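# Set cable runway's far end on bracket between lugs

## Task

Place the far end of the cable runway so it rests securely on the bracket, sitting between its lugs. Then open the grippers and move the arms away. The result only counts if the runway stays in place without any robot supporting it.

## Robot and tools

SETUP. Four identical i2rt Big YAM arms, named arm1, arm2, arm3 and arm4. Each has six revolute joints, a two-finger gripper and a wrist camera (arm1_cam_wrist to arm4_cam_wrist). A fixed room camera, cam_high, looks down on the scene. A hand can reach roughly 1.0 m from its joint 1 axis. Joints move at different speeds, so the hand may sweep a wide, curved path between two postures. Loose objects may occasionally be nudged by an outside disturbance.

FRAMES. There is one shared scene frame with its origin on the floor and +z up. The hand point lies midway between the fingertips. The hand's z axis runs along the fingers, and its y axis is the direction in which the fingers open and close. Each arm's foot has its own pose, which is never printed. Camera calibration (K, distortion, T_world_to_cam, pos_world) is given in OpenCV convention in metres and pixels. It is approximate: a wrist camera's pose is computed from its arm's joint readings, so it inherits their errors.

TOOL execute_actions(actions, cameras).
- actions: a list holding a single action, or an empty list, which only returns the state and images.
- An action is an object keyed by robot name. Each robot gets a "joints" object.
- All values are absolute joint targets, never offsets.
- Keys and ranges (radians, except the gripper):
  - joint1_rad from -2.879 to 2.879: base yaw, positive counter-clockwise seen from above; 0 faces the way the foot faces.
  - joint2_rad from 0 to 3.141: shoulder; 0 points the upper arm back and roughly level; increasing lifts it up and then forward.
  - joint3_rad from 0 to 3.019: elbow; 0 is folded, larger values open it.
  - joint4_rad from -1.692 to 1.57: hand pitch; positive tilts the fingers up.
  - joint5_rad from -1.57 to 1.57: sideways swing; positive is toward the arm's right.
  - joint6_rad from -2.094 to 2.094: roll; positive is clockwise viewed from behind the hand.
  - gripper_m from 0 to 0.093: fingertip separation in metres, with about 50-62 N grip per pad.
- Done tolerances are ±0.045, 0.14, 0.09, 0.055, 0.03, 0.035 rad and ±0.003 m.
- Motions in one action start together but may finish at different moments.
- A joint or arm you omit may still be driving toward an earlier target.
- An unknown key or an out-of-range number rejects the whole call, and nothing moves.
- cameras: a list of camera names, or "all". Omitting it or passing null means all cameras; [] means none. The "pictures" line gives the order of the returned images.

TOOL wait(seconds). Pauses for 0 to 10 s without sending new commands, then returns the state and images.

TOOL zoom_image(camera, region). region is [x0, y0, x1, y1] in pixels of that camera's latest full image, with (0,0) at the top-left. The region is at most 504x504 pixels.

TOOL read_manual(section). Returns only URDF licence texts; the section is "licences". It moves nothing.

TOOL finished_scene(scene). Pass the current scene number. This ends the scene permanently and reports success. The goal must still hold at that moment.

READING RESULTS.
- joint_positions gives the measured joints; gripper_m is the sum of both finger joints.
- Joint torques list each arm joint's total drive output. They are noisy, offset and nonzero even in free air.
- joint_status tells how each commanded motion ended:
  - "off_target": the joint stopped short and may still push.
  - "contact_stop" or "time_out": the joint holds where it stopped. After a time_out a joint may keep pushing toward a target close to its position (on_its_own lists it) and resume if the path frees. To relax it, command its reported position.
  - "not_followed", or "joint command not followed" with a cause: a self/inter-arm collision check withheld that arm's targets. A gripper target still executes. The arm may keep retrying those targets on later actions.
- on_its_own describes uncommanded behaviour. Its "held at" value is a target, not a position.
- After any stop, later motion calls in the same reply are skipped.
- Tiny target changes may produce no motion.
- Joints holding a load droop.

CAUTIONS.
- The arms keep pushing after contact and can push hard. Sustained pushing heats the motors. A MOTOR HOT line appears at 85 °C. At 100 °C the OVER-TEMPERATURE FAULT drops that whole arm, and joint_status shows "limit_stop_at_motor_heat"; resend the target afterwards.
- A hard press between two robots fails the run, and a hard collision may too. The clearance check can react late and ignores fingers, gripper housings and wrist cameras. Contact carried through a held object does not count.
- Never knock objects off the work area or onto the floor.
- Avoid drops, slips and slams.
- The simulation runs while you deliberate, holding the last command.
- Fewer and shorter motions are better.
- Finish by opening the gripper and withdrawing the arms so the runway rests on its own.

Each tool is called after "Emit:" in YAML: its name, and indented under it one key for each argument.

## Session

Emit:
execute_actions:
  actions: []

Scene clock: 0.00 s.
Joint torques (N m, as the arm reports them, + toward a larger angle): no reading
Motor temperatures (°C, as the motors report them): arm1=[22 21 20 23 23 21] | arm2=[24 21 21 21 20 21] | arm3=[22 21 22 24 21 23] | arm4=[21 21 21 24 24 24]
arm1.joint_positions: joint1_rad=-0.393 joint2_rad=+0.449 joint3_rad=+1.419 joint4_rad=-1.454 joint5_rad=+0.250 joint6_rad=+0.019 gripper_m=+0.095
arm1.joint_status: not commanded
arm1.hand: x=-0.8811 y=-0.3834 z=+1.3262 quat_wxyz=(-0.493, +0.345, -0.783, -0.159) (m; scene frame)
arm2.joint_positions: joint1_rad=+0.170 joint2_rad=+0.561 joint3_rad=+1.416 joint4_rad=-1.306 joint5_rad=+0.069 joint6_rad=+0.040 gripper_m=+0.094
arm2.joint_status: not commanded
arm2.hand: x=-0.3144 y=+0.3045 z=+1.3289 quat_wxyz=(-0.366, -0.622, -0.580, +0.378) (m; scene frame)
arm3.joint_positions: joint1_rad=-0.333 joint2_rad=+0.625 joint3_rad=+1.394 joint4_rad=-1.181 joint5_rad=-0.012 joint6_rad=-0.238 gripper_m=+0.094
arm3.joint_status: not commanded
arm3.hand: x=+0.6695 y=-0.2904 z=+1.4024 quat_wxyz=(-0.460, +0.605, -0.579, -0.298) (m; scene frame)
arm4.joint_positions: joint1_rad=-0.153 joint2_rad=+0.466 joint3_rad=+1.409 joint4_rad=-1.181 joint5_rad=+0.270 joint6_rad=+0.363 gripper_m=+0.095
arm4.joint_status: not commanded
arm4.hand: x=+1.1543 y=+0.3318 z=+1.4548 quat_wxyz=(-0.418, -0.709, -0.336, +0.457) (m; scene frame)
pictures: arm1_cam_wrist, arm2_cam_wrist, arm3_cam_wrist, arm4_cam_wrist, cam_high
Images, in order (width x height): arm1_cam_wrist 672x504, arm2_cam_wrist 672x504, arm3_cam_wrist 672x504, arm4_cam_wrist 672x504, cam_high 672x504.

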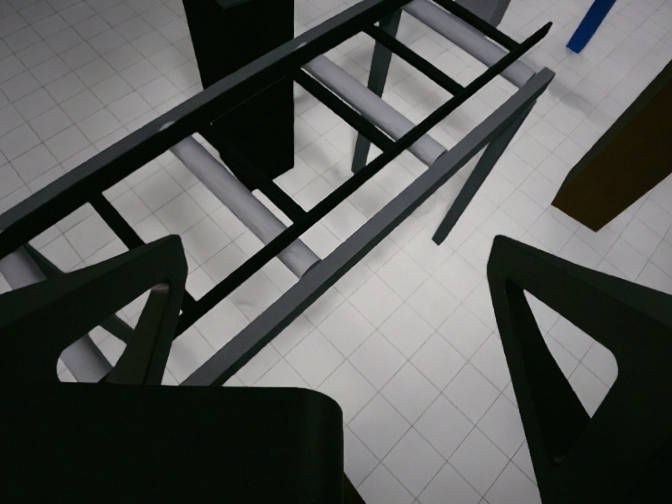

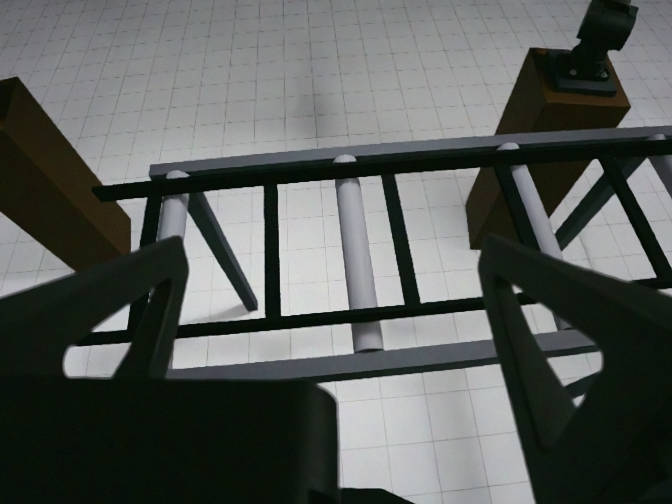

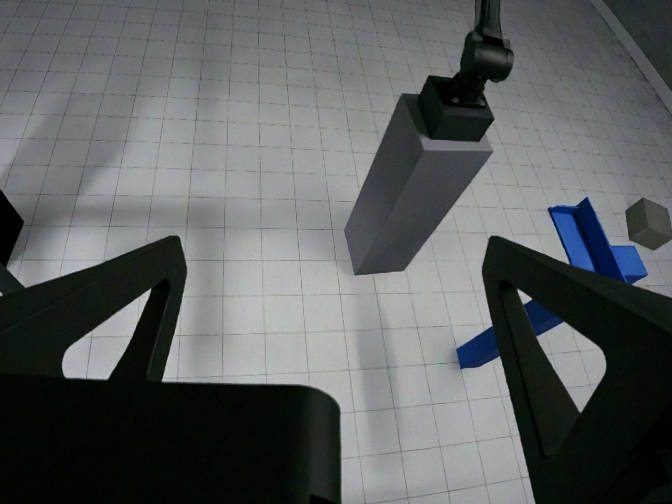

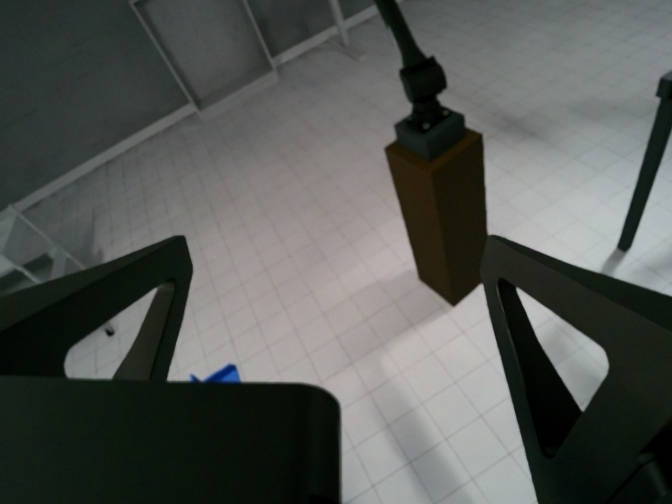

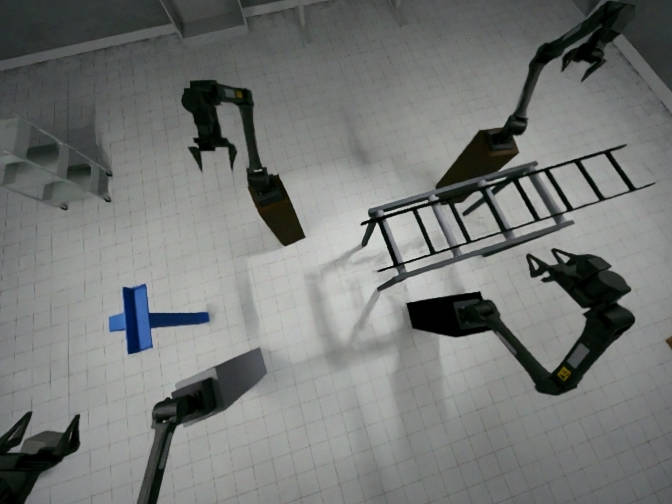

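Emit:
zoom_image:
  camera: "cam_high"
  region: [340, 120, 672, 320]

Emit:
zoom_image:
  camera: "cam_high"
  region: [80, 260, 240, 380]

Emit:
zoom_image:
  camera: "arm3_cam_wrist"
  region: [440, 160, 672, 380]

Region (340, 120, 672, 320) of cam_high's 672x504 image, scaled by 1.518, with more detail than that image has; it fills the top 304 rows of this view, and the rest is white.

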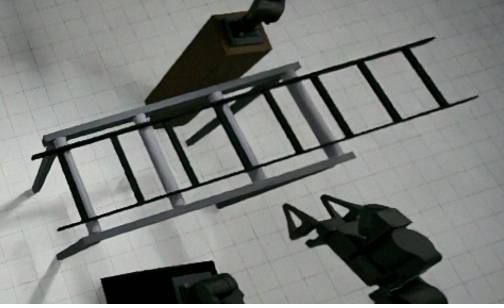

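Region (80, 260, 240, 380) of cam_high's 672x504 image, scaled by 3.150, with more detail than that image has; it fills the top 378 rows of this view, and the rest is white.

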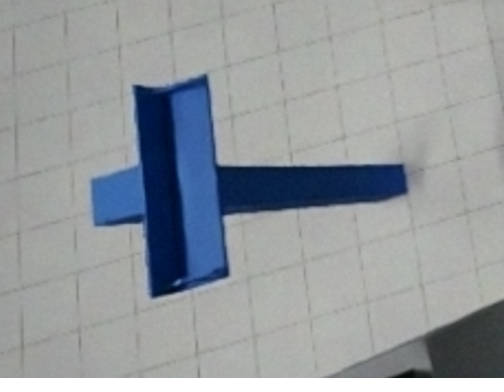

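Region (440, 160, 672, 380) of arm3_cam_wrist's 672x504 image, scaled by 2.172, with more detail than that image has; it fills the top 478 rows of this view, and the rest is white.

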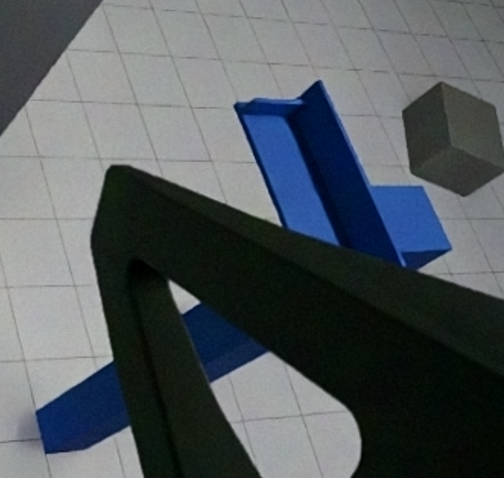

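Emit:
zoom_image:
  camera: "arm1_cam_wrist"
  region: [140, 0, 560, 300]

Emit:
zoom_image:
  camera: "arm2_cam_wrist"
  region: [80, 130, 480, 390]

Region (140, 0, 560, 300) of arm1_cam_wrist's 672x504 image, scaled by 1.200, with more detail than that image has; it fills the top 360 rows of this view, and the rest is white.

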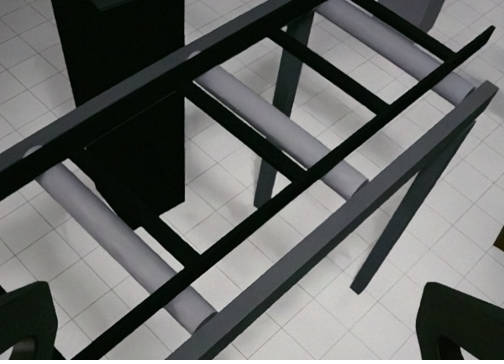

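Region (80, 130, 480, 390) of arm2_cam_wrist's 672x504 image, scaled by 1.260, with more detail than that image has; it fills the top 328 rows of this view, and the rest is white.

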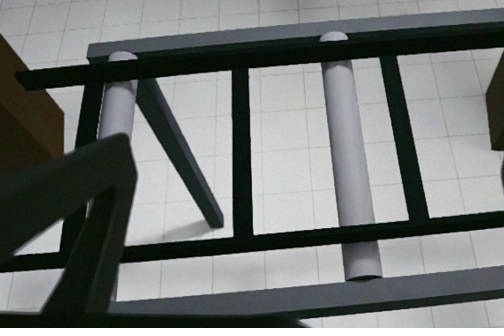

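Emit:
execute_actions:
  actions:
    - {"arm2": {"joints": {"joint1_rad": -0.51, "joint2_rad": 1.93, "joint3_rad": 1.64, "joint4_rad": -1.28, "joint5_rad": 0, "joint6_rad": 0}}, "arm3": {"joints": {"joint1_rad": 0.45, "joint2_rad": 1.75, "joint3_rad": 0.55, "joint4_rad": 1.45, "joint5_rad": -0.5, "joint6_rad": 0}}, "arm4": {"joints": {"joint1_rad": 0.40, "joint2_rad": 1.2, "joint3_rad": 1.3, "joint4_rad": -1.1, "joint5_rad": 0, "joint6_rad": 0}}}

Scene clock: 122.27 s.
Joint torques (N m, as the arm reports them, + toward a larger angle): arm1=[ 1.17  5.77  7.05  2.42 -0.02 -0.1 ] | arm2=[  1.08 -20.99  11.12   0.35   0.    -0.13] | arm3=[ 0.34 -8.35  4.09  2.84 -0.12  0.12] | arm4=[-1.14 -8.99 10.42  2.36 -0.07 -0.04]
Motor temperatures (°C, as the motors report them): arm1=[22 22 28 24 23 21] | arm2=[24 22 28 22 20 21] | arm3=[22 21 30 24 21 23] | arm4=[21 22 27 24 25 24]
arm1.joint_positions: joint1_rad=-0.393 joint2_rad=+0.449 joint3_rad=+1.419 joint4_rad=-1.454 joint5_rad=+0.250 joint6_rad=+0.019 gripper_m=+0.095
arm1.joint_status: not commanded
arm1.hand: x=-0.8811 y=-0.3834 z=+1.3262 quat_wxyz=(-0.493, +0.345, -0.783, -0.159) (m; scene frame)
arm2.joint_positions: joint1_rad=-0.518 joint2_rad=+1.931 joint3_rad=+1.620 joint4_rad=-1.282 joint5_rad=-0.001 joint6_rad=+0.011 gripper_m=+0.094
arm2.joint_status: all done
arm2.hand: x=-0.6584 y=+0.0656 z=+0.8496 quat_wxyz=(+0.007, -0.902, -0.432, -0.018) (m; scene frame)
arm3.joint_positions: joint1_rad=+0.452 joint2_rad=+1.748 joint3_rad=+0.546 joint4_rad=+1.428 joint5_rad=-0.496 joint6_rad=-0.010 gripper_m=+0.094
arm3.joint_status: all done
arm3.hand: x=+0.2699 y=-0.1565 z=+1.0138 quat_wxyz=(-0.229, +0.623, -0.114, -0.739) (m; scene frame)
arm4.joint_positions: joint1_rad=+0.399 joint2_rad=+1.211 joint3_rad=+1.285 joint4_rad=-1.113 joint5_rad=+0.002 joint6_rad=+0.008 gripper_m=+0.095
arm4.joint_status: all done
arm4.hand: x=+1.4147 y=+0.0844 z=+1.1651 quat_wxyz=(-0.221, -0.520, -0.813, +0.138) (m; scene frame)
pictures: arm1_cam_wrist, arm2_cam_wrist, arm3_cam_wrist, arm4_cam_wrist, cam_high
camera_calibration (this result's frames):
arm2_cam_wrist: T_world_to_cam=[[-0.776831, 0.629662, 0.00768451, -0.562834], [0.498812, 0.607857, 0.617815, -0.232687], [0.384344, 0.483771, -0.786286, 1.00966], [0, 0, 0, 1]] pos_world=[-0.709218, 0.00738916, 0.941968]
arm3_cam_wrist: T_world_to_cam=[[0.474476, 0.870009, 0.134, -0.131148], [0.418562, -0.0890649, -0.90381, 0.797775], [-0.774389, 0.484924, -0.406412, 0.820428], [0, 0, 0, 1]] pos_world=[0.363639, -0.212691, 1.07204]
arm4_cam_wrist: T_world_to_cam=[[-0.907538, -0.41987, -0.00917192, 1.32868], [-0.418512, 0.902354, 0.10298, 0.400322], [-0.0349617, 0.0972966, -0.994641, 1.32468], [0, 0, 0, 1]] pos_world=[1.41968, 0.0677508, 1.28855]
Images, in order (width x height): arm1_cam_wrist 672x504, arm2_cam_wrist 672x504, arm3_cam_wrist 672x504, arm4_cam_wrist 672x504, cam_high 672x504.

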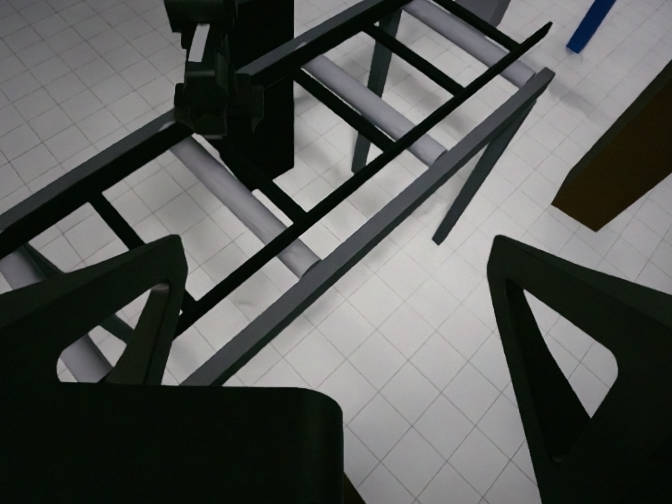

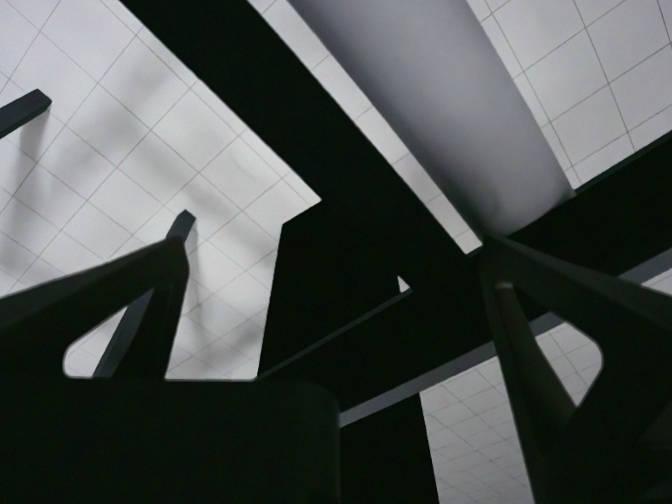

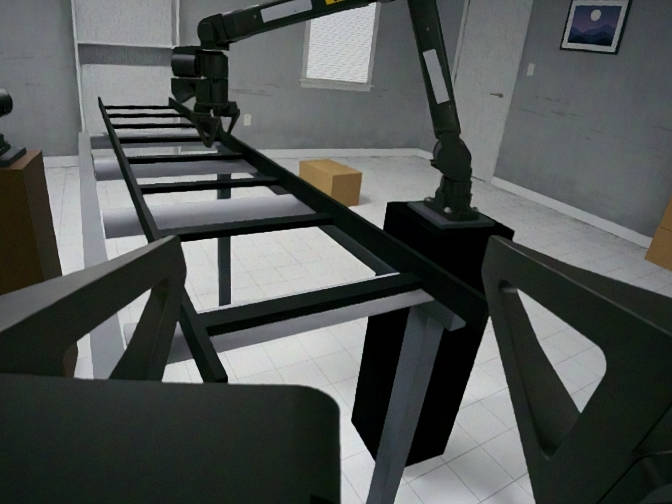

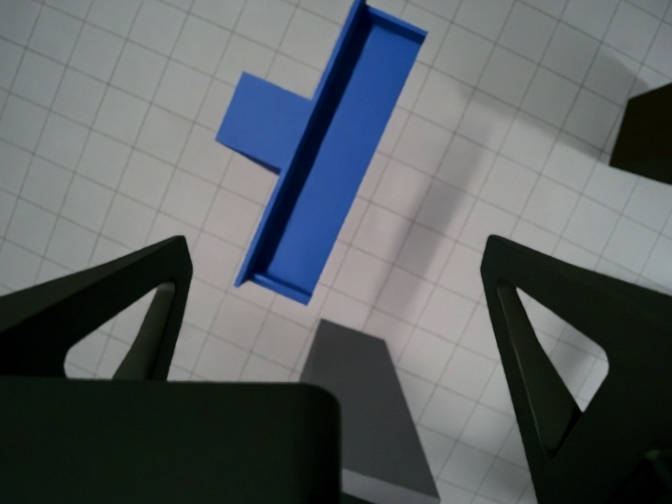

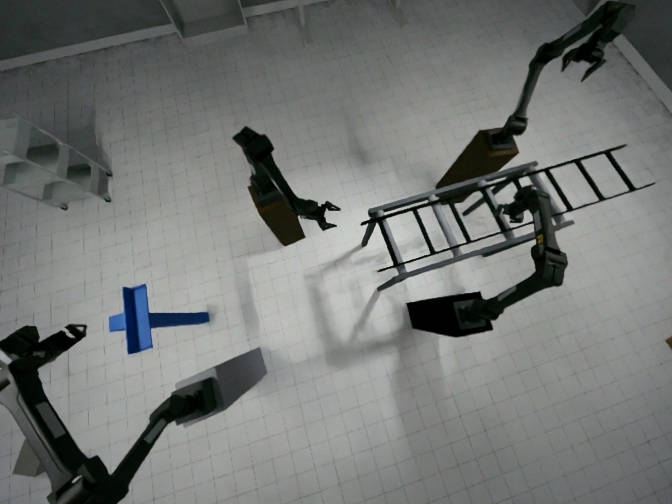

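Emit:
zoom_image:
  camera: "arm3_cam_wrist"
  region: [180, 180, 500, 400]

Emit:
zoom_image:
  camera: "arm4_cam_wrist"
  region: [190, 0, 470, 320]

Region (180, 180, 500, 400) of arm3_cam_wrist's 672x504 image, scaled by 1.575, with more detail than that image has; it fills the top 346 rows of this view, and the rest is white.

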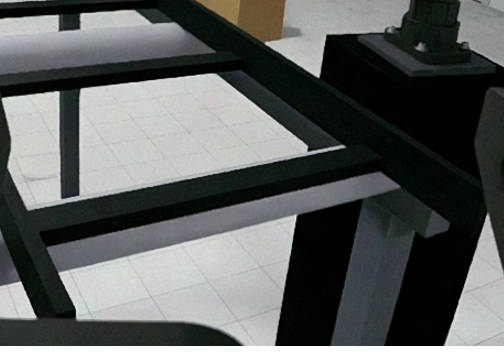

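Region (190, 0, 470, 320) of arm4_cam_wrist's 672x504 image, scaled by 1.575, with more detail than that image has; it fills the left 441 columns of this view, and the rest is white.

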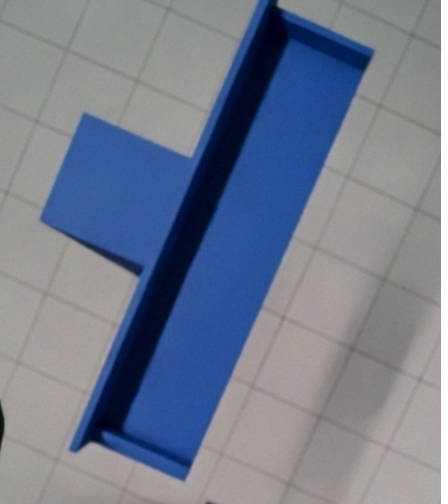

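Emit:
execute_actions:
  actions:
    - {"arm1": {"joints": {"joint1_rad": 1.169, "joint2_rad": 2.26, "joint3_rad": 2.245, "joint4_rad": -1.524, "joint5_rad": 0, "joint6_rad": 0.6}}, "arm2": {"joints": {"joint1_rad": 0.3, "joint2_rad": 0.9, "joint3_rad": 1.2, "joint4_rad": -1.0}}, "arm3": {"joints": {"joint1_rad": 0.47, "joint2_rad": 2.04, "joint3_rad": 1.75, "joint4_rad": -1.256, "joint5_rad": 0, "joint6_rad": 0.4}}, "arm4": {"joints": {"joint1_rad": -0.861, "joint2_rad": 2.0, "joint3_rad": 2.08, "joint4_rad": -1.404, "joint5_rad": 0, "joint6_rad": -0.818}}}

Scene clock: 244.57 s.
Joint torques (N m, as the arm reports them, + toward a larger angle): arm1=[  2.08 -26.66   9.48   0.47  -0.03   0.01] | arm2=[ 0.95 -4.71 10.96  2.2   0.06 -0.12] | arm3=[  0.91 -16.15  10.6   -0.42   0.21   0.13] | arm4=[ -1.73 -21.34  13.02   0.46  -0.06  -0.02]
Motor temperatures (°C, as the motors report them): arm1=[22 23 31 24 23 21] | arm2=[24 28 32 21 20 21] | arm3=[22 23 27 24 21 23] | arm4=[21 23 32 24 25 24]
arm1.joint_positions: joint1_rad=+1.162 joint2_rad=+2.271 joint3_rad=+2.219 joint4_rad=-1.516 joint5_rad=-0.001 joint6_rad=+0.587 gripper_m=+0.095
arm1.joint_status: all done
arm1.hand: x=-1.5831 y=-0.0949 z=+0.8864 quat_wxyz=(+0.006, +0.834, -0.552, -0.006) (m; scene frame)
arm2.joint_positions: joint1_rad=+0.295 joint2_rad=+0.897 joint3_rad=+1.200 joint4_rad=-1.013 joint5_rad=-0.003 joint6_rad=+0.008 gripper_m=+0.094
arm2.joint_status: all done
arm2.hand: x=-0.2484 y=+0.1296 z=+1.1794 quat_wxyz=(-0.318, -0.600, -0.685, +0.264) (m; scene frame)
arm3.joint_positions: joint1_rad=+0.466 joint2_rad=+2.046 joint3_rad=+1.701 joint4_rad=-1.245 joint5_rad=-0.004 joint6_rad=+0.389 gripper_m=+0.094
arm3.joint_status: all done
arm3.hand: x=+0.2770 y=-0.0355 z=+0.8895 quat_wxyz=(+0.005, +0.776, -0.630, +0.009) (m; scene frame)
arm4.joint_positions: joint1_rad=-0.862 joint2_rad=+2.029 joint3_rad=+2.028 joint4_rad=-1.392 joint5_rad=+0.001 joint6_rad=-0.810 gripper_m=+0.095
arm4.joint_status: all done
arm4.hand: x=+0.7260 y=+0.0375 z=+1.0362 quat_wxyz=(+0.004, -0.707, -0.701, +0.086) (m; scene frame)
pictures: arm1_cam_wrist, arm2_cam_wrist, arm3_cam_wrist, arm4_cam_wrist, cam_high
camera_calibration (this result's frames):
arm1_cam_wrist: T_world_to_cam=[[0.922601, 0.38538, -0.0170035, 1.51054], [0.322246, -0.745728, 0.583135, -0.0732113], [0.212049, -0.543481, -0.812197, 1.12345], [0, 0, 0, 1]] pos_world=[-1.60826, -0.0261572, 0.980838]
arm2_cam_wrist: T_world_to_cam=[[-0.991135, -0.131747, -0.0171722, -0.212385], [-0.124734, 0.967211, -0.221234, 0.108293], [0.0457562, -0.217131, -0.975069, 1.30978], [0, 0, 0, 1]] pos_world=[-0.256925, 0.15167, 1.29744]
arm3_cam_wrist: T_world_to_cam=[[0.975168, 0.221397, -0.0055632, -0.260713], [0.180637, -0.780601, 0.598358, -0.601537], [0.128132, -0.584505, -0.801209, 0.779953], [0, 0, 0, 1]] pos_world=[0.262961, 0.0440467, 0.98339]
arm4_cam_wrist: T_world_to_cam=[[-0.992068, 0.0180558, 0.124396, 0.589309], [0.076919, 0.869913, 0.487171, -0.588898], [-0.0994172, 0.492875, -0.864402, 1.07393], [0, 0, 0, 1]] pos_world=[0.7367, -0.0276638, 1.14189]
Images, in order (width x height): arm1_cam_wrist 672x504, arm2_cam_wrist 672x504, arm3_cam_wrist 672x504, arm4_cam_wrist 672x504, cam_high 672x504.

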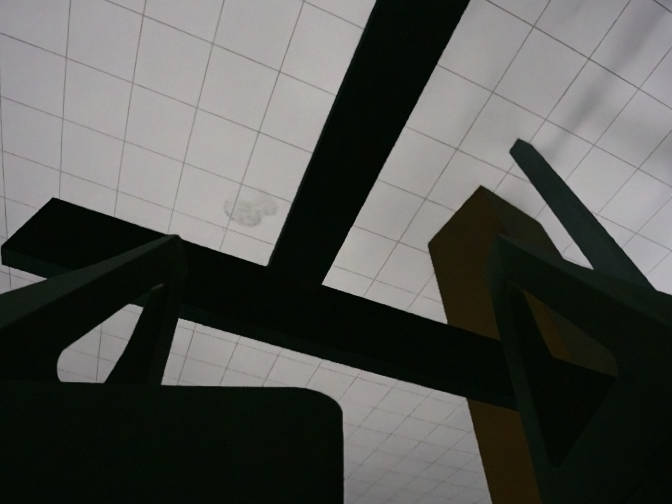

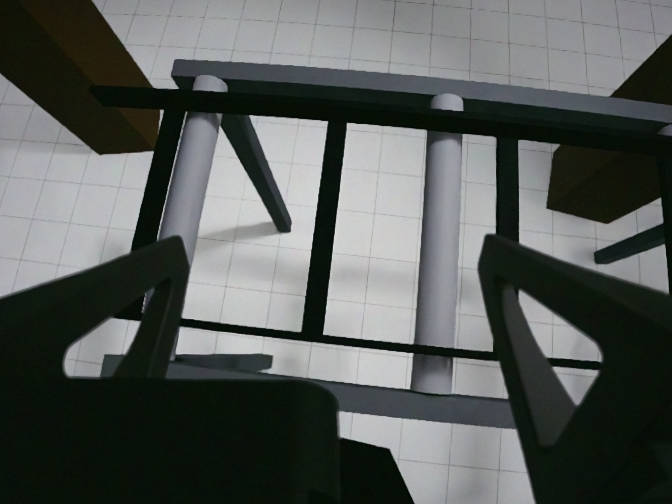

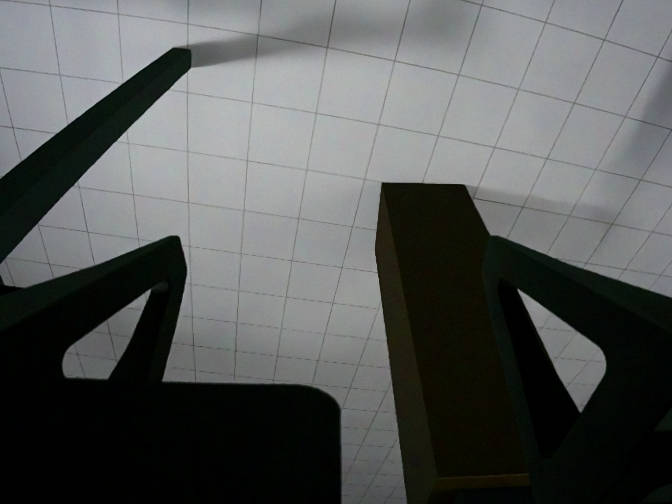

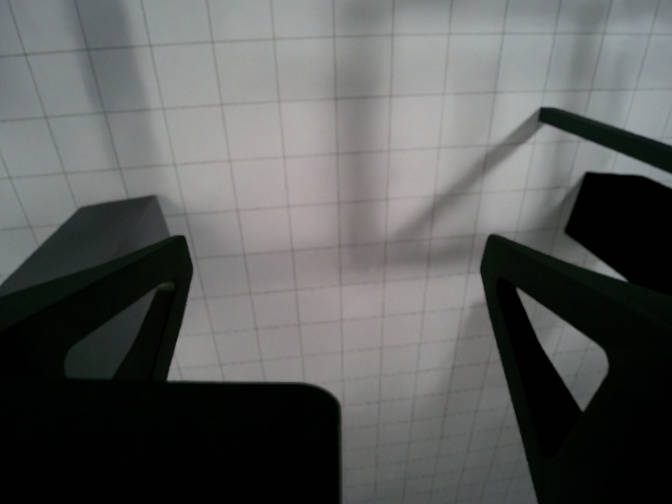

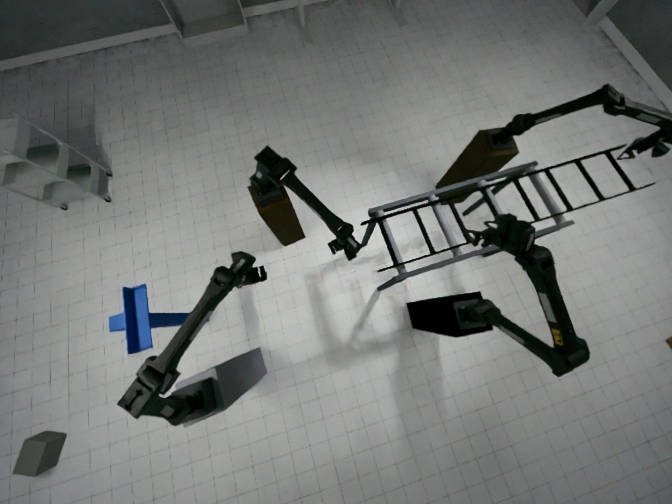

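Emit:
execute_actions:
  actions:
    - {"arm1": {"joints": {"joint1_rad": 1.135, "joint2_rad": 2.305, "joint3_rad": 1.955, "joint4_rad": -1.195}}, "arm4": {"joints": {"joint2_rad": 2.2, "joint3_rad": 2.1}}}
  cameras: ["arm1_cam_wrist", "cam_high"]

Scene clock: 257.93 s.
Joint torques (N m, as the arm reports them, + toward a larger angle): arm1=[  1.19 -25.16   6.78   1.25  -0.02  -0.03] | arm2=[ 1.   -4.72 10.8   2.2   0.06 -0.12] | arm3=[  0.85 -16.3   10.56  -0.42   0.22   0.12] | arm4=[ -1.32 -23.34  10.83   0.26  -0.06  -0.04]
Motor temperatures (°C, as the motors report them): arm1=[22 26 33 23 23 21] | arm2=[24 27 32 22 20 21] | arm3=[22 26 31 24 21 23] | arm4=[21 26 34 24 25 24]
arm1.joint_positions: joint1_rad=+1.138 joint2_rad=+2.306 joint3_rad=+1.964 joint4_rad=-1.207 joint5_rad=-0.002 joint6_rad=+0.591 gripper_m=+0.095
arm1.joint_status: all done
arm1.hand: x=-1.5684 y=-0.0865 z=+0.7674 quat_wxyz=(+0.007, +0.826, -0.563, -0.016) (m; scene frame)
arm2.joint_positions: joint1_rad=+0.295 joint2_rad=+0.897 joint3_rad=+1.200 joint4_rad=-1.013 joint5_rad=-0.003 joint6_rad=+0.008 gripper_m=+0.094
arm2.joint_status: not commanded
arm2.hand: x=-0.2484 y=+0.1296 z=+1.1794 quat_wxyz=(-0.318, -0.600, -0.685, +0.264) (m; scene frame)
arm3.joint_positions: joint1_rad=+0.466 joint2_rad=+2.046 joint3_rad=+1.701 joint4_rad=-1.245 joint5_rad=-0.004 joint6_rad=+0.389 gripper_m=+0.094
arm3.joint_status: not commanded
arm3.hand: x=+0.2770 y=-0.0355 z=+0.8895 quat_wxyz=(+0.005, +0.776, -0.630, +0.009) (m; scene frame)
arm4.joint_positions: joint1_rad=-0.862 joint2_rad=+2.226 joint3_rad=+2.072 joint4_rad=-1.394 joint5_rad=+0.001 joint6_rad=-0.810 gripper_m=+0.095
arm4.joint_status: all done
arm4.hand: x=+0.7163 y=+0.0288 z=+0.9234 quat_wxyz=(+0.002, -0.710, -0.704, +0.009) (m; scene frame)
pictures: arm1_cam_wrist, cam_high
camera_calibration (this result's frames):
arm1_cam_wrist: T_world_to_cam=[[0.932537, 0.359932, -0.028715, 1.51415], [0.310858, -0.75984, 0.570973, -0.0120615], [0.183693, -0.54138, -0.820466, 0.990286], [0, 0, 0, 1]] pos_world=[-1.59016, -0.018035, 0.862862]
Images, in order (width x height): arm1_cam_wrist 672x504, cam_high 672x504.

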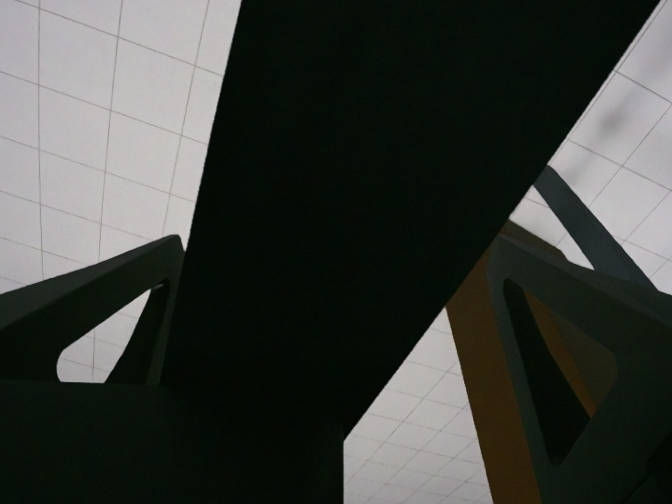

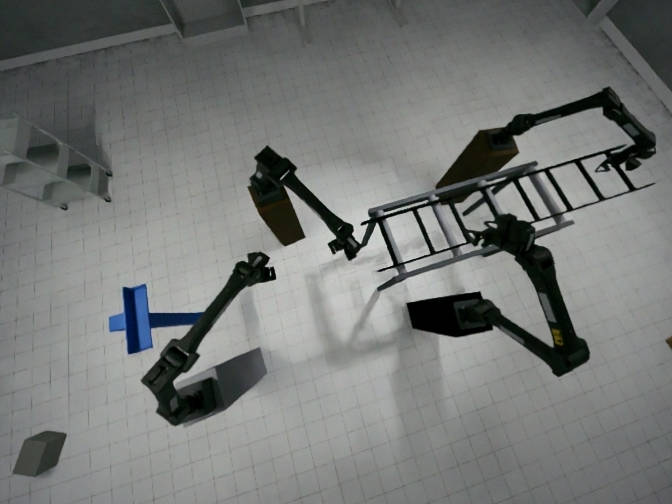

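Emit:
execute_actions:
  actions:
    - {"arm1": {"joints": {"joint2_rad": 2.245, "joint4_rad": -1.27}}}
  cameras: ["arm1_cam_wrist"]

Scene clock: 274.60 s.
Joint torques (N m, as the arm reports them, + toward a larger angle): arm1=[  1.09 -26.34   6.67   0.46   0.    -0.07] | arm2=[ 0.96 -4.78 10.8   2.19  0.06 -0.12] | arm3=[  0.9  -16.25  10.57  -0.44   0.21   0.13] | arm4=[ -1.65 -22.77  10.75   0.25  -0.08  -0.05]
Motor temperatures (°C, as the motors report them): arm1=[22 28 32 23 23 21] | arm2=[24 26 33 22 20 21] | arm3=[22 27 33 24 21 23] | arm4=[21 28 33 24 25 24]
arm1.joint_positions: joint1_rad=+1.138 joint2_rad=+2.251 joint3_rad=+1.962 joint4_rad=-1.260 joint5_rad=-0.002 joint6_rad=+0.595 gripper_m=+0.095
arm1.joint_status: all done
arm1.hand: x=-1.5621 y=-0.0903 z=+0.8034 quat_wxyz=(+0.007, +0.825, -0.565, -0.016) (m; scene frame)
arm2.joint_positions: joint1_rad=+0.295 joint2_rad=+0.897 joint3_rad=+1.200 joint4_rad=-1.013 joint5_rad=-0.003 joint6_rad=+0.008 gripper_m=+0.094
arm2.joint_status: not commanded
arm2.hand: x=-0.2484 y=+0.1296 z=+1.1794 quat_wxyz=(-0.318, -0.600, -0.685, +0.264) (m; scene frame)
arm3.joint_positions: joint1_rad=+0.466 joint2_rad=+2.046 joint3_rad=+1.701 joint4_rad=-1.245 joint5_rad=-0.004 joint6_rad=+0.389 gripper_m=+0.094
arm3.joint_status: not commanded
arm3.hand: x=+0.2770 y=-0.0355 z=+0.8895 quat_wxyz=(+0.005, +0.776, -0.630, +0.009) (m; scene frame)
arm4.joint_positions: joint1_rad=-0.862 joint2_rad=+2.226 joint3_rad=+2.072 joint4_rad=-1.394 joint5_rad=+0.001 joint6_rad=-0.810 gripper_m=+0.095
arm4.joint_status: not commanded
arm4.hand: x=+0.7163 y=+0.0288 z=+0.9234 quat_wxyz=(+0.002, -0.710, -0.704, +0.009) (m; scene frame)
pictures: arm1_cam_wrist
camera_calibration (this result's frames):
arm1_cam_wrist: T_world_to_cam=[[0.934022, 0.356018, -0.0292211, 1.51308], [0.308035, -0.761308, 0.570548, -0.0417067], [0.180879, -0.541906, -0.820744, 1.01242], [0, 0, 0, 1]] pos_world=[-1.58352, -0.0218004, 0.898944]
Images, in order (width x height): arm1_cam_wrist 672x504.

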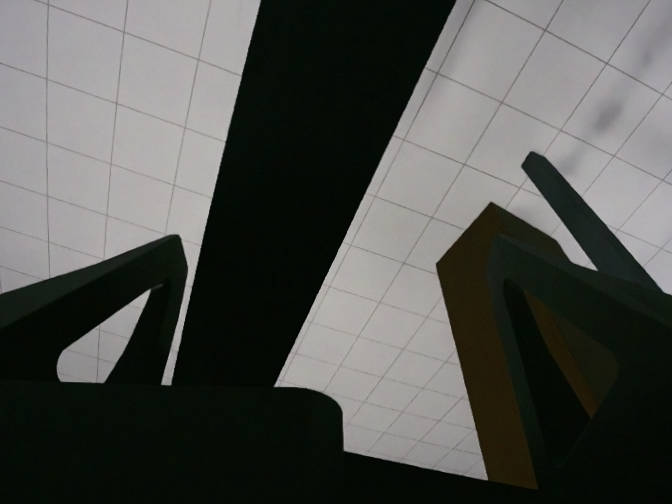

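Emit:
execute_actions:
  actions:
    - {"arm1": {"joints": {"joint1_rad": 0.91, "joint2_rad": 2.16, "joint3_rad": 1.80, "joint4_rad": -1.2, "joint6_rad": 0.74, "gripper_m": 0.07}}}
  cameras: ["arm1_cam_wrist", "cam_high"]

Scene clock: 329.20 s.
Joint torques (N m, as the arm reports them, + toward a larger angle): arm1=[  2.16 -24.09   7.75   1.16  -0.18   0.01] | arm2=[ 0.95 -4.74 10.81  2.2   0.06 -0.12] | arm3=[  0.88 -16.17  10.58  -0.42   0.21   0.12] | arm4=[ -1.54 -23.33  10.7    0.24  -0.08  -0.05]
Motor temperatures (°C, as the motors report them): arm1=[22 30 31 23 23 21] | arm2=[24 25 34 22 20 21] | arm3=[22 29 36 24 21 23] | arm4=[21 31 34 24 25 24]
arm1.joint_positions: joint1_rad=+0.910 joint2_rad=+2.164 joint3_rad=+1.791 joint4_rad=-1.211 joint5_rad=+0.003 joint6_rad=+0.727 gripper_m=+0.070
arm1.joint_status: all done
arm1.hand: x=-1.4308 y=-0.0040 z=+0.7945 quat_wxyz=(+0.006, +0.711, -0.703, +0.003) (m; scene frame)
arm2.joint_positions: joint1_rad=+0.295 joint2_rad=+0.897 joint3_rad=+1.200 joint4_rad=-1.013 joint5_rad=-0.003 joint6_rad=+0.008 gripper_m=+0.094
arm2.joint_status: not commanded
arm2.hand: x=-0.2484 y=+0.1296 z=+1.1794 quat_wxyz=(-0.318, -0.600, -0.685, +0.264) (m; scene frame)
arm3.joint_positions: joint1_rad=+0.466 joint2_rad=+2.046 joint3_rad=+1.701 joint4_rad=-1.245 joint5_rad=-0.004 joint6_rad=+0.389 gripper_m=+0.094
arm3.joint_status: not commanded
arm3.hand: x=+0.2770 y=-0.0355 z=+0.8895 quat_wxyz=(+0.005, +0.776, -0.630, +0.009) (m; scene frame)
arm4.joint_positions: joint1_rad=-0.862 joint2_rad=+2.226 joint3_rad=+2.072 joint4_rad=-1.394 joint5_rad=+0.001 joint6_rad=-0.810 gripper_m=+0.095
arm4.joint_status: not commanded
arm4.hand: x=+0.7163 y=+0.0288 z=+0.9234 quat_wxyz=(+0.002, -0.710, -0.704, +0.009) (m; scene frame)
pictures: arm1_cam_wrist, cam_high
camera_calibration (this result's frames):
arm1_cam_wrist: T_world_to_cam=[[0.999986, 0.00435437, -0.00311245, 1.43164], [0.00535154, -0.803136, 0.595772, -0.464644], [0.0000944914, -0.59578, -0.803148, 0.755242], [0, 0, 0, 1]] pos_world=[-1.42921, 0.0705519, 0.887848]
Images, in order (width x height): arm1_cam_wrist 672x504, cam_high 672x504.

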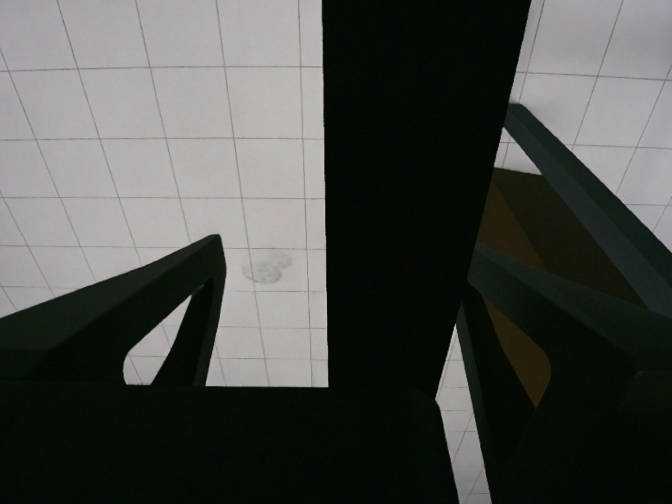

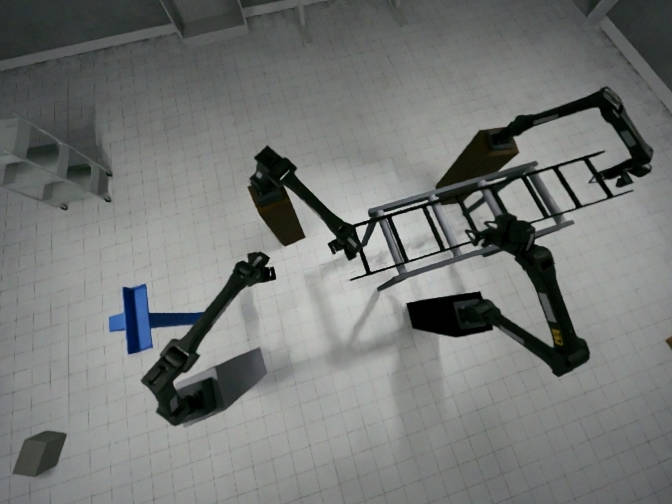

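Emit:
execute_actions:
  actions:
    - {"arm1": {"joints": {"joint1_rad": 0.66, "joint2_rad": 2.05, "joint3_rad": 1.62, "joint4_rad": -1.13, "joint6_rad": 0.49, "gripper_m": 0.05}}}
  cameras: ["arm1_cam_wrist", "arm3_cam_wrist"]

Scene clock: 337.00 s.
Joint torques (N m, as the arm reports them, + toward a larger angle): arm1=[  1.08 -22.01   7.46   0.93  -0.18  -0.11] | arm2=[ 0.94 -4.73 10.81  2.2   0.06 -0.12] | arm3=[  0.83 -16.19  10.57  -0.42   0.21   0.12] | arm4=[ -1.3  -23.22  10.73   0.22  -0.06  -0.04]
Motor temperatures (°C, as the motors report them): arm1=[22 30 32 23 24 21] | arm2=[24 25 34 22 20 21] | arm3=[22 30 37 24 21 23] | arm4=[21 32 34 24 25 24]
arm1.joint_positions: joint1_rad=+0.662 joint2_rad=+2.059 joint3_rad=+1.610 joint4_rad=-1.137 joint5_rad=+0.003 joint6_rad=+0.490 gripper_m=+0.050
arm1.joint_status: all done
arm1.hand: x=-1.2808 y=+0.0501 z=+0.7926 quat_wxyz=(+0.008, +0.707, -0.707, +0.004) (m; scene frame)
arm2.joint_positions: joint1_rad=+0.295 joint2_rad=+0.897 joint3_rad=+1.200 joint4_rad=-1.013 joint5_rad=-0.003 joint6_rad=+0.008 gripper_m=+0.094
arm2.joint_status: not commanded
arm2.hand: x=-0.2484 y=+0.1296 z=+1.1794 quat_wxyz=(-0.318, -0.600, -0.685, +0.264) (m; scene frame)
arm3.joint_positions: joint1_rad=+0.466 joint2_rad=+2.046 joint3_rad=+1.701 joint4_rad=-1.245 joint5_rad=-0.004 joint6_rad=+0.389 gripper_m=+0.094
arm3.joint_status: not commanded
arm3.hand: x=+0.2770 y=-0.0355 z=+0.8895 quat_wxyz=(+0.005, +0.776, -0.630, +0.009) (m; scene frame)
arm4.joint_positions: joint1_rad=-0.862 joint2_rad=+2.226 joint3_rad=+2.072 joint4_rad=-1.394 joint5_rad=+0.001 joint6_rad=-0.810 gripper_m=+0.095
arm4.joint_status: not commanded
arm4.hand: x=+0.7163 y=+0.0288 z=+0.9234 quat_wxyz=(+0.002, -0.710, -0.704, +0.009) (m; scene frame)
pictures: arm1_cam_wrist, arm3_cam_wrist
camera_calibration (this result's frames):
arm1_cam_wrist: T_world_to_cam=[[0.999964, -0.00671205, -0.00525446, 1.28367], [-0.00223201, -0.801089, 0.598542, -0.432907], [-0.00822673, -0.598508, -0.801074, 0.773805], [0, 0, 0, 1]] pos_world=[-1.27822, 0.124947, 0.885733]
arm3_cam_wrist: T_world_to_cam=[[0.975168, 0.221397, -0.0055632, -0.260713], [0.180637, -0.780601, 0.598358, -0.601537], [0.128132, -0.584505, -0.801209, 0.779953], [0, 0, 0, 1]] pos_world=[0.262961, 0.0440467, 0.98339]
Images, in order (width x height): arm1_cam_wrist 672x504, arm3_cam_wrist 672x504.

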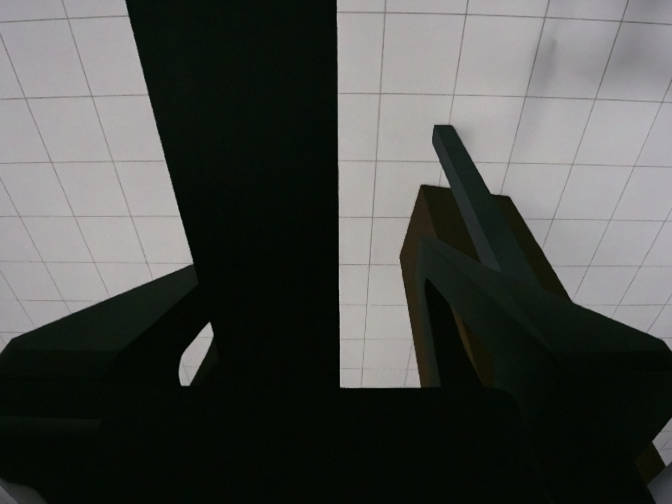

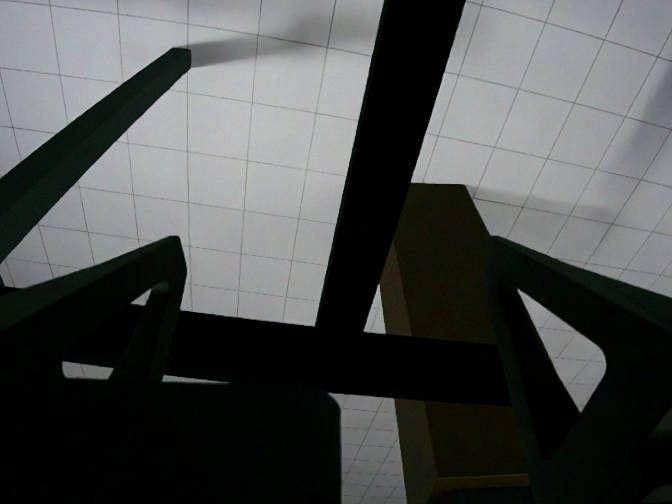

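Emit:
execute_actions:
  actions:
    - {"arm1": {"joints": {"joint1_rad": 0.42, "joint2_rad": 1.94, "joint3_rad": 1.458, "joint4_rad": -1.065, "joint6_rad": 0.25}}, "arm3": {"joints": {"joint1_rad": 0.57, "joint6_rad": 0.55}}}
  cameras: ["arm1_cam_wrist", "arm3_cam_wrist", "cam_high"]

Scene clock: 347.17 s.
Joint torques (N m, as the arm reports them, + toward a larger angle): arm1=[  2.18 -19.81   6.82   0.88  -0.25   0.  ] | arm2=[ 0.97 -4.76 10.81  2.2   0.06 -0.12] | arm3=[  0.36 -16.2   10.58  -0.43   0.12   0.13] | arm4=[ -1.37 -23.05  10.78   0.23  -0.07  -0.03]
Motor temperatures (°C, as the motors report them): arm1=[22 30 32 23 24 21] | arm2=[24 25 34 22 20 21] | arm3=[22 30 37 24 21 23] | arm4=[21 32 34 24 25 24]
arm1.joint_positions: joint1_rad=+0.413 joint2_rad=+1.943 joint3_rad=+1.456 joint4_rad=-1.068 joint5_rad=+0.003 joint6_rad=+0.237 gripper_m=+0.050
arm1.joint_status: all done
arm1.hand: x=-1.1329 y=+0.0683 z=+0.8029 quat_wxyz=(+0.001, +0.708, -0.706, -0.009) (m; scene frame)
arm2.joint_positions: joint1_rad=+0.295 joint2_rad=+0.897 joint3_rad=+1.200 joint4_rad=-1.013 joint5_rad=-0.003 joint6_rad=+0.008 gripper_m=+0.094
arm2.joint_status: not commanded
arm2.hand: x=-0.2484 y=+0.1296 z=+1.1794 quat_wxyz=(-0.318, -0.600, -0.685, +0.264) (m; scene frame)
arm3.joint_positions: joint1_rad=+0.572 joint2_rad=+2.046 joint3_rad=+1.701 joint4_rad=-1.245 joint5_rad=-0.002 joint6_rad=+0.540 gripper_m=+0.094
arm3.joint_status: all done
arm3.hand: x=+0.2259 y=-0.0743 z=+0.8895 quat_wxyz=(+0.003, +0.762, -0.647, +0.009) (m; scene frame)
arm4.joint_positions: joint1_rad=-0.862 joint2_rad=+2.226 joint3_rad=+2.072 joint4_rad=-1.394 joint5_rad=+0.001 joint6_rad=-0.810 gripper_m=+0.095
arm4.joint_status: not commanded
arm4.hand: x=+0.7163 y=+0.0288 z=+0.9234 quat_wxyz=(+0.002, -0.710, -0.704, +0.009) (m; scene frame)
pictures: arm1_cam_wrist, arm3_cam_wrist, cam_high
camera_calibration (this result's frames):
arm1_cam_wrist: T_world_to_cam=[[0.999885, -0.00265646, -0.0149269, 1.14332], [0.0064303, -0.817295, 0.576184, -0.395202], [-0.0137303, -0.576214, -0.817183, 0.799295], [0, 0, 0, 1]] pos_world=[-1.12967, 0.140606, 0.897946]
arm3_cam_wrist: T_world_to_cam=[[0.984077, 0.177739, -0.00104734, -0.21162], [0.143199, -0.789326, 0.597041, -0.61361], [0.105291, -0.587684, -0.80221, 0.769639], [0, 0, 0, 1]] pos_world=[0.215084, 0.00557934, 0.983541]
Images, in order (width x height): arm1_cam_wrist 672x504, arm3_cam_wrist 672x504, cam_high 672x504.

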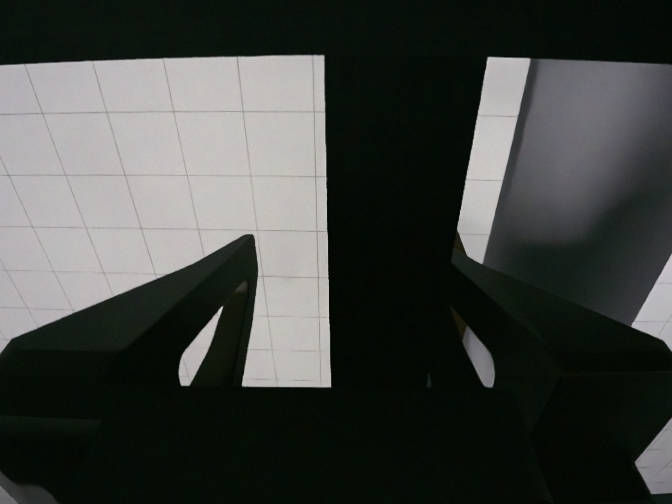

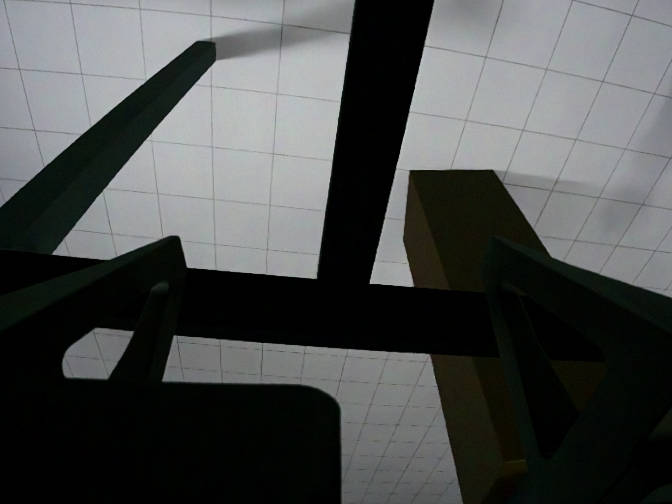

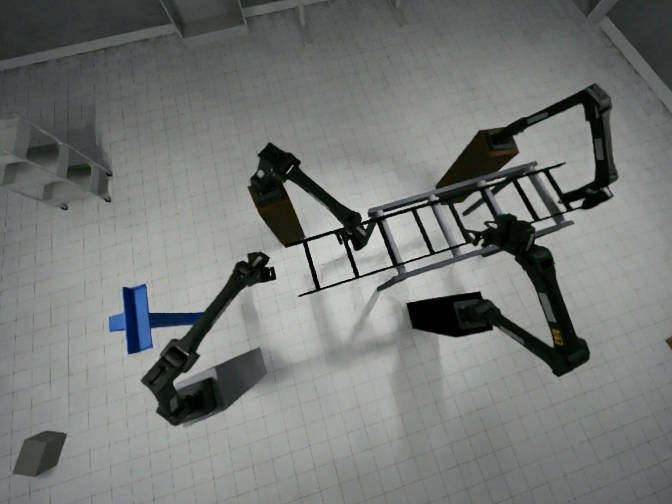

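Emit:
execute_actions:
  actions:
    - {"arm1": {"joints": {"joint2_rad": 1.65, "joint4_rad": -1.3}}, "arm3": {"joints": {"joint1_rad": 0.522, "joint2_rad": 2.175, "joint3_rad": 1.665, "joint4_rad": -1.03, "joint6_rad": 0.5}}}
  cameras: ["arm3_cam_wrist", "cam_high"]

Scene clock: 358.50 s.
Joint torques (N m, as the arm reports them, + toward a larger angle): arm1=[  2.   -15.6    7.7    0.59  -0.25   0.01] | arm2=[ 0.93 -4.74 10.8   2.19  0.06 -0.12] | arm3=[  0.97 -18.5    7.02   0.74   0.12  -0.09] | arm4=[ -1.37 -23.24  10.72   0.29  -0.07  -0.03]
Motor temperatures (°C, as the motors report them): arm1=[22 29 32 23 23 21] | arm2=[24 25 34 22 20 21] | arm3=[22 30 37 24 21 23] | arm4=[21 33 34 24 25 24]
arm1.joint_positions: joint1_rad=+0.413 joint2_rad=+1.647 joint3_rad=+1.456 joint4_rad=-1.291 joint5_rad=+0.003 joint6_rad=+0.237 gripper_m=+0.050
arm1.joint_status: all done
arm1.hand: x=-1.1190 y=+0.0214 z=+0.9544 quat_wxyz=(-0.018, +0.707, -0.705, -0.041) (m; scene frame)
arm2.joint_positions: joint1_rad=+0.295 joint2_rad=+0.897 joint3_rad=+1.200 joint4_rad=-1.013 joint5_rad=-0.003 joint6_rad=+0.008 gripper_m=+0.094
arm2.joint_status: not commanded
arm2.hand: x=-0.2484 y=+0.1296 z=+1.1794 quat_wxyz=(-0.318, -0.600, -0.685, +0.264) (m; scene frame)
arm3.joint_positions: joint1_rad=+0.516 joint2_rad=+2.201 joint3_rad=+1.654 joint4_rad=-1.042 joint5_rad=-0.002 joint6_rad=+0.511 gripper_m=+0.094
arm3.joint_status: all done
arm3.hand: x=+0.2454 y=-0.0438 z=+0.7803 quat_wxyz=(+0.003, +0.754, -0.657, +0.009) (m; scene frame)
arm4.joint_positions: joint1_rad=-0.862 joint2_rad=+2.226 joint3_rad=+2.072 joint4_rad=-1.394 joint5_rad=+0.001 joint6_rad=-0.810 gripper_m=+0.095
arm4.joint_status: not commanded
arm4.hand: x=+0.7163 y=+0.0288 z=+0.9234 quat_wxyz=(+0.002, -0.710, -0.704, +0.009) (m; scene frame)
pictures: arm3_cam_wrist, cam_high
camera_calibration (this result's frames):
arm3_cam_wrist: T_world_to_cam=[[0.988471, 0.151396, -0.00210562, -0.237773], [0.122765, -0.79324, 0.596406, -0.521847], [0.0886233, -0.589788, -0.80268, 0.70234], [0, 0, 0, 1]] pos_world=[0.236853, 0.03628, 0.874487]
Images, in order (width x height): arm3_cam_wrist 672x504, cam_high 672x504.

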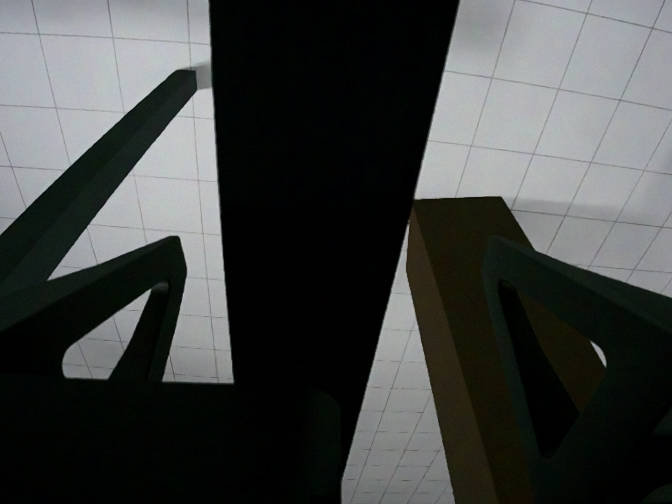

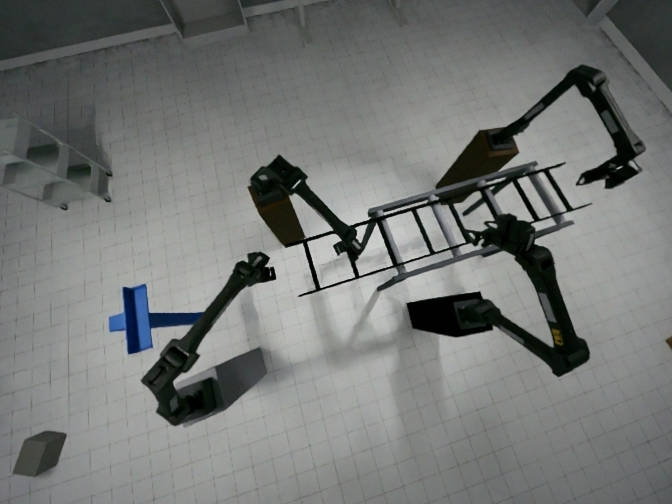

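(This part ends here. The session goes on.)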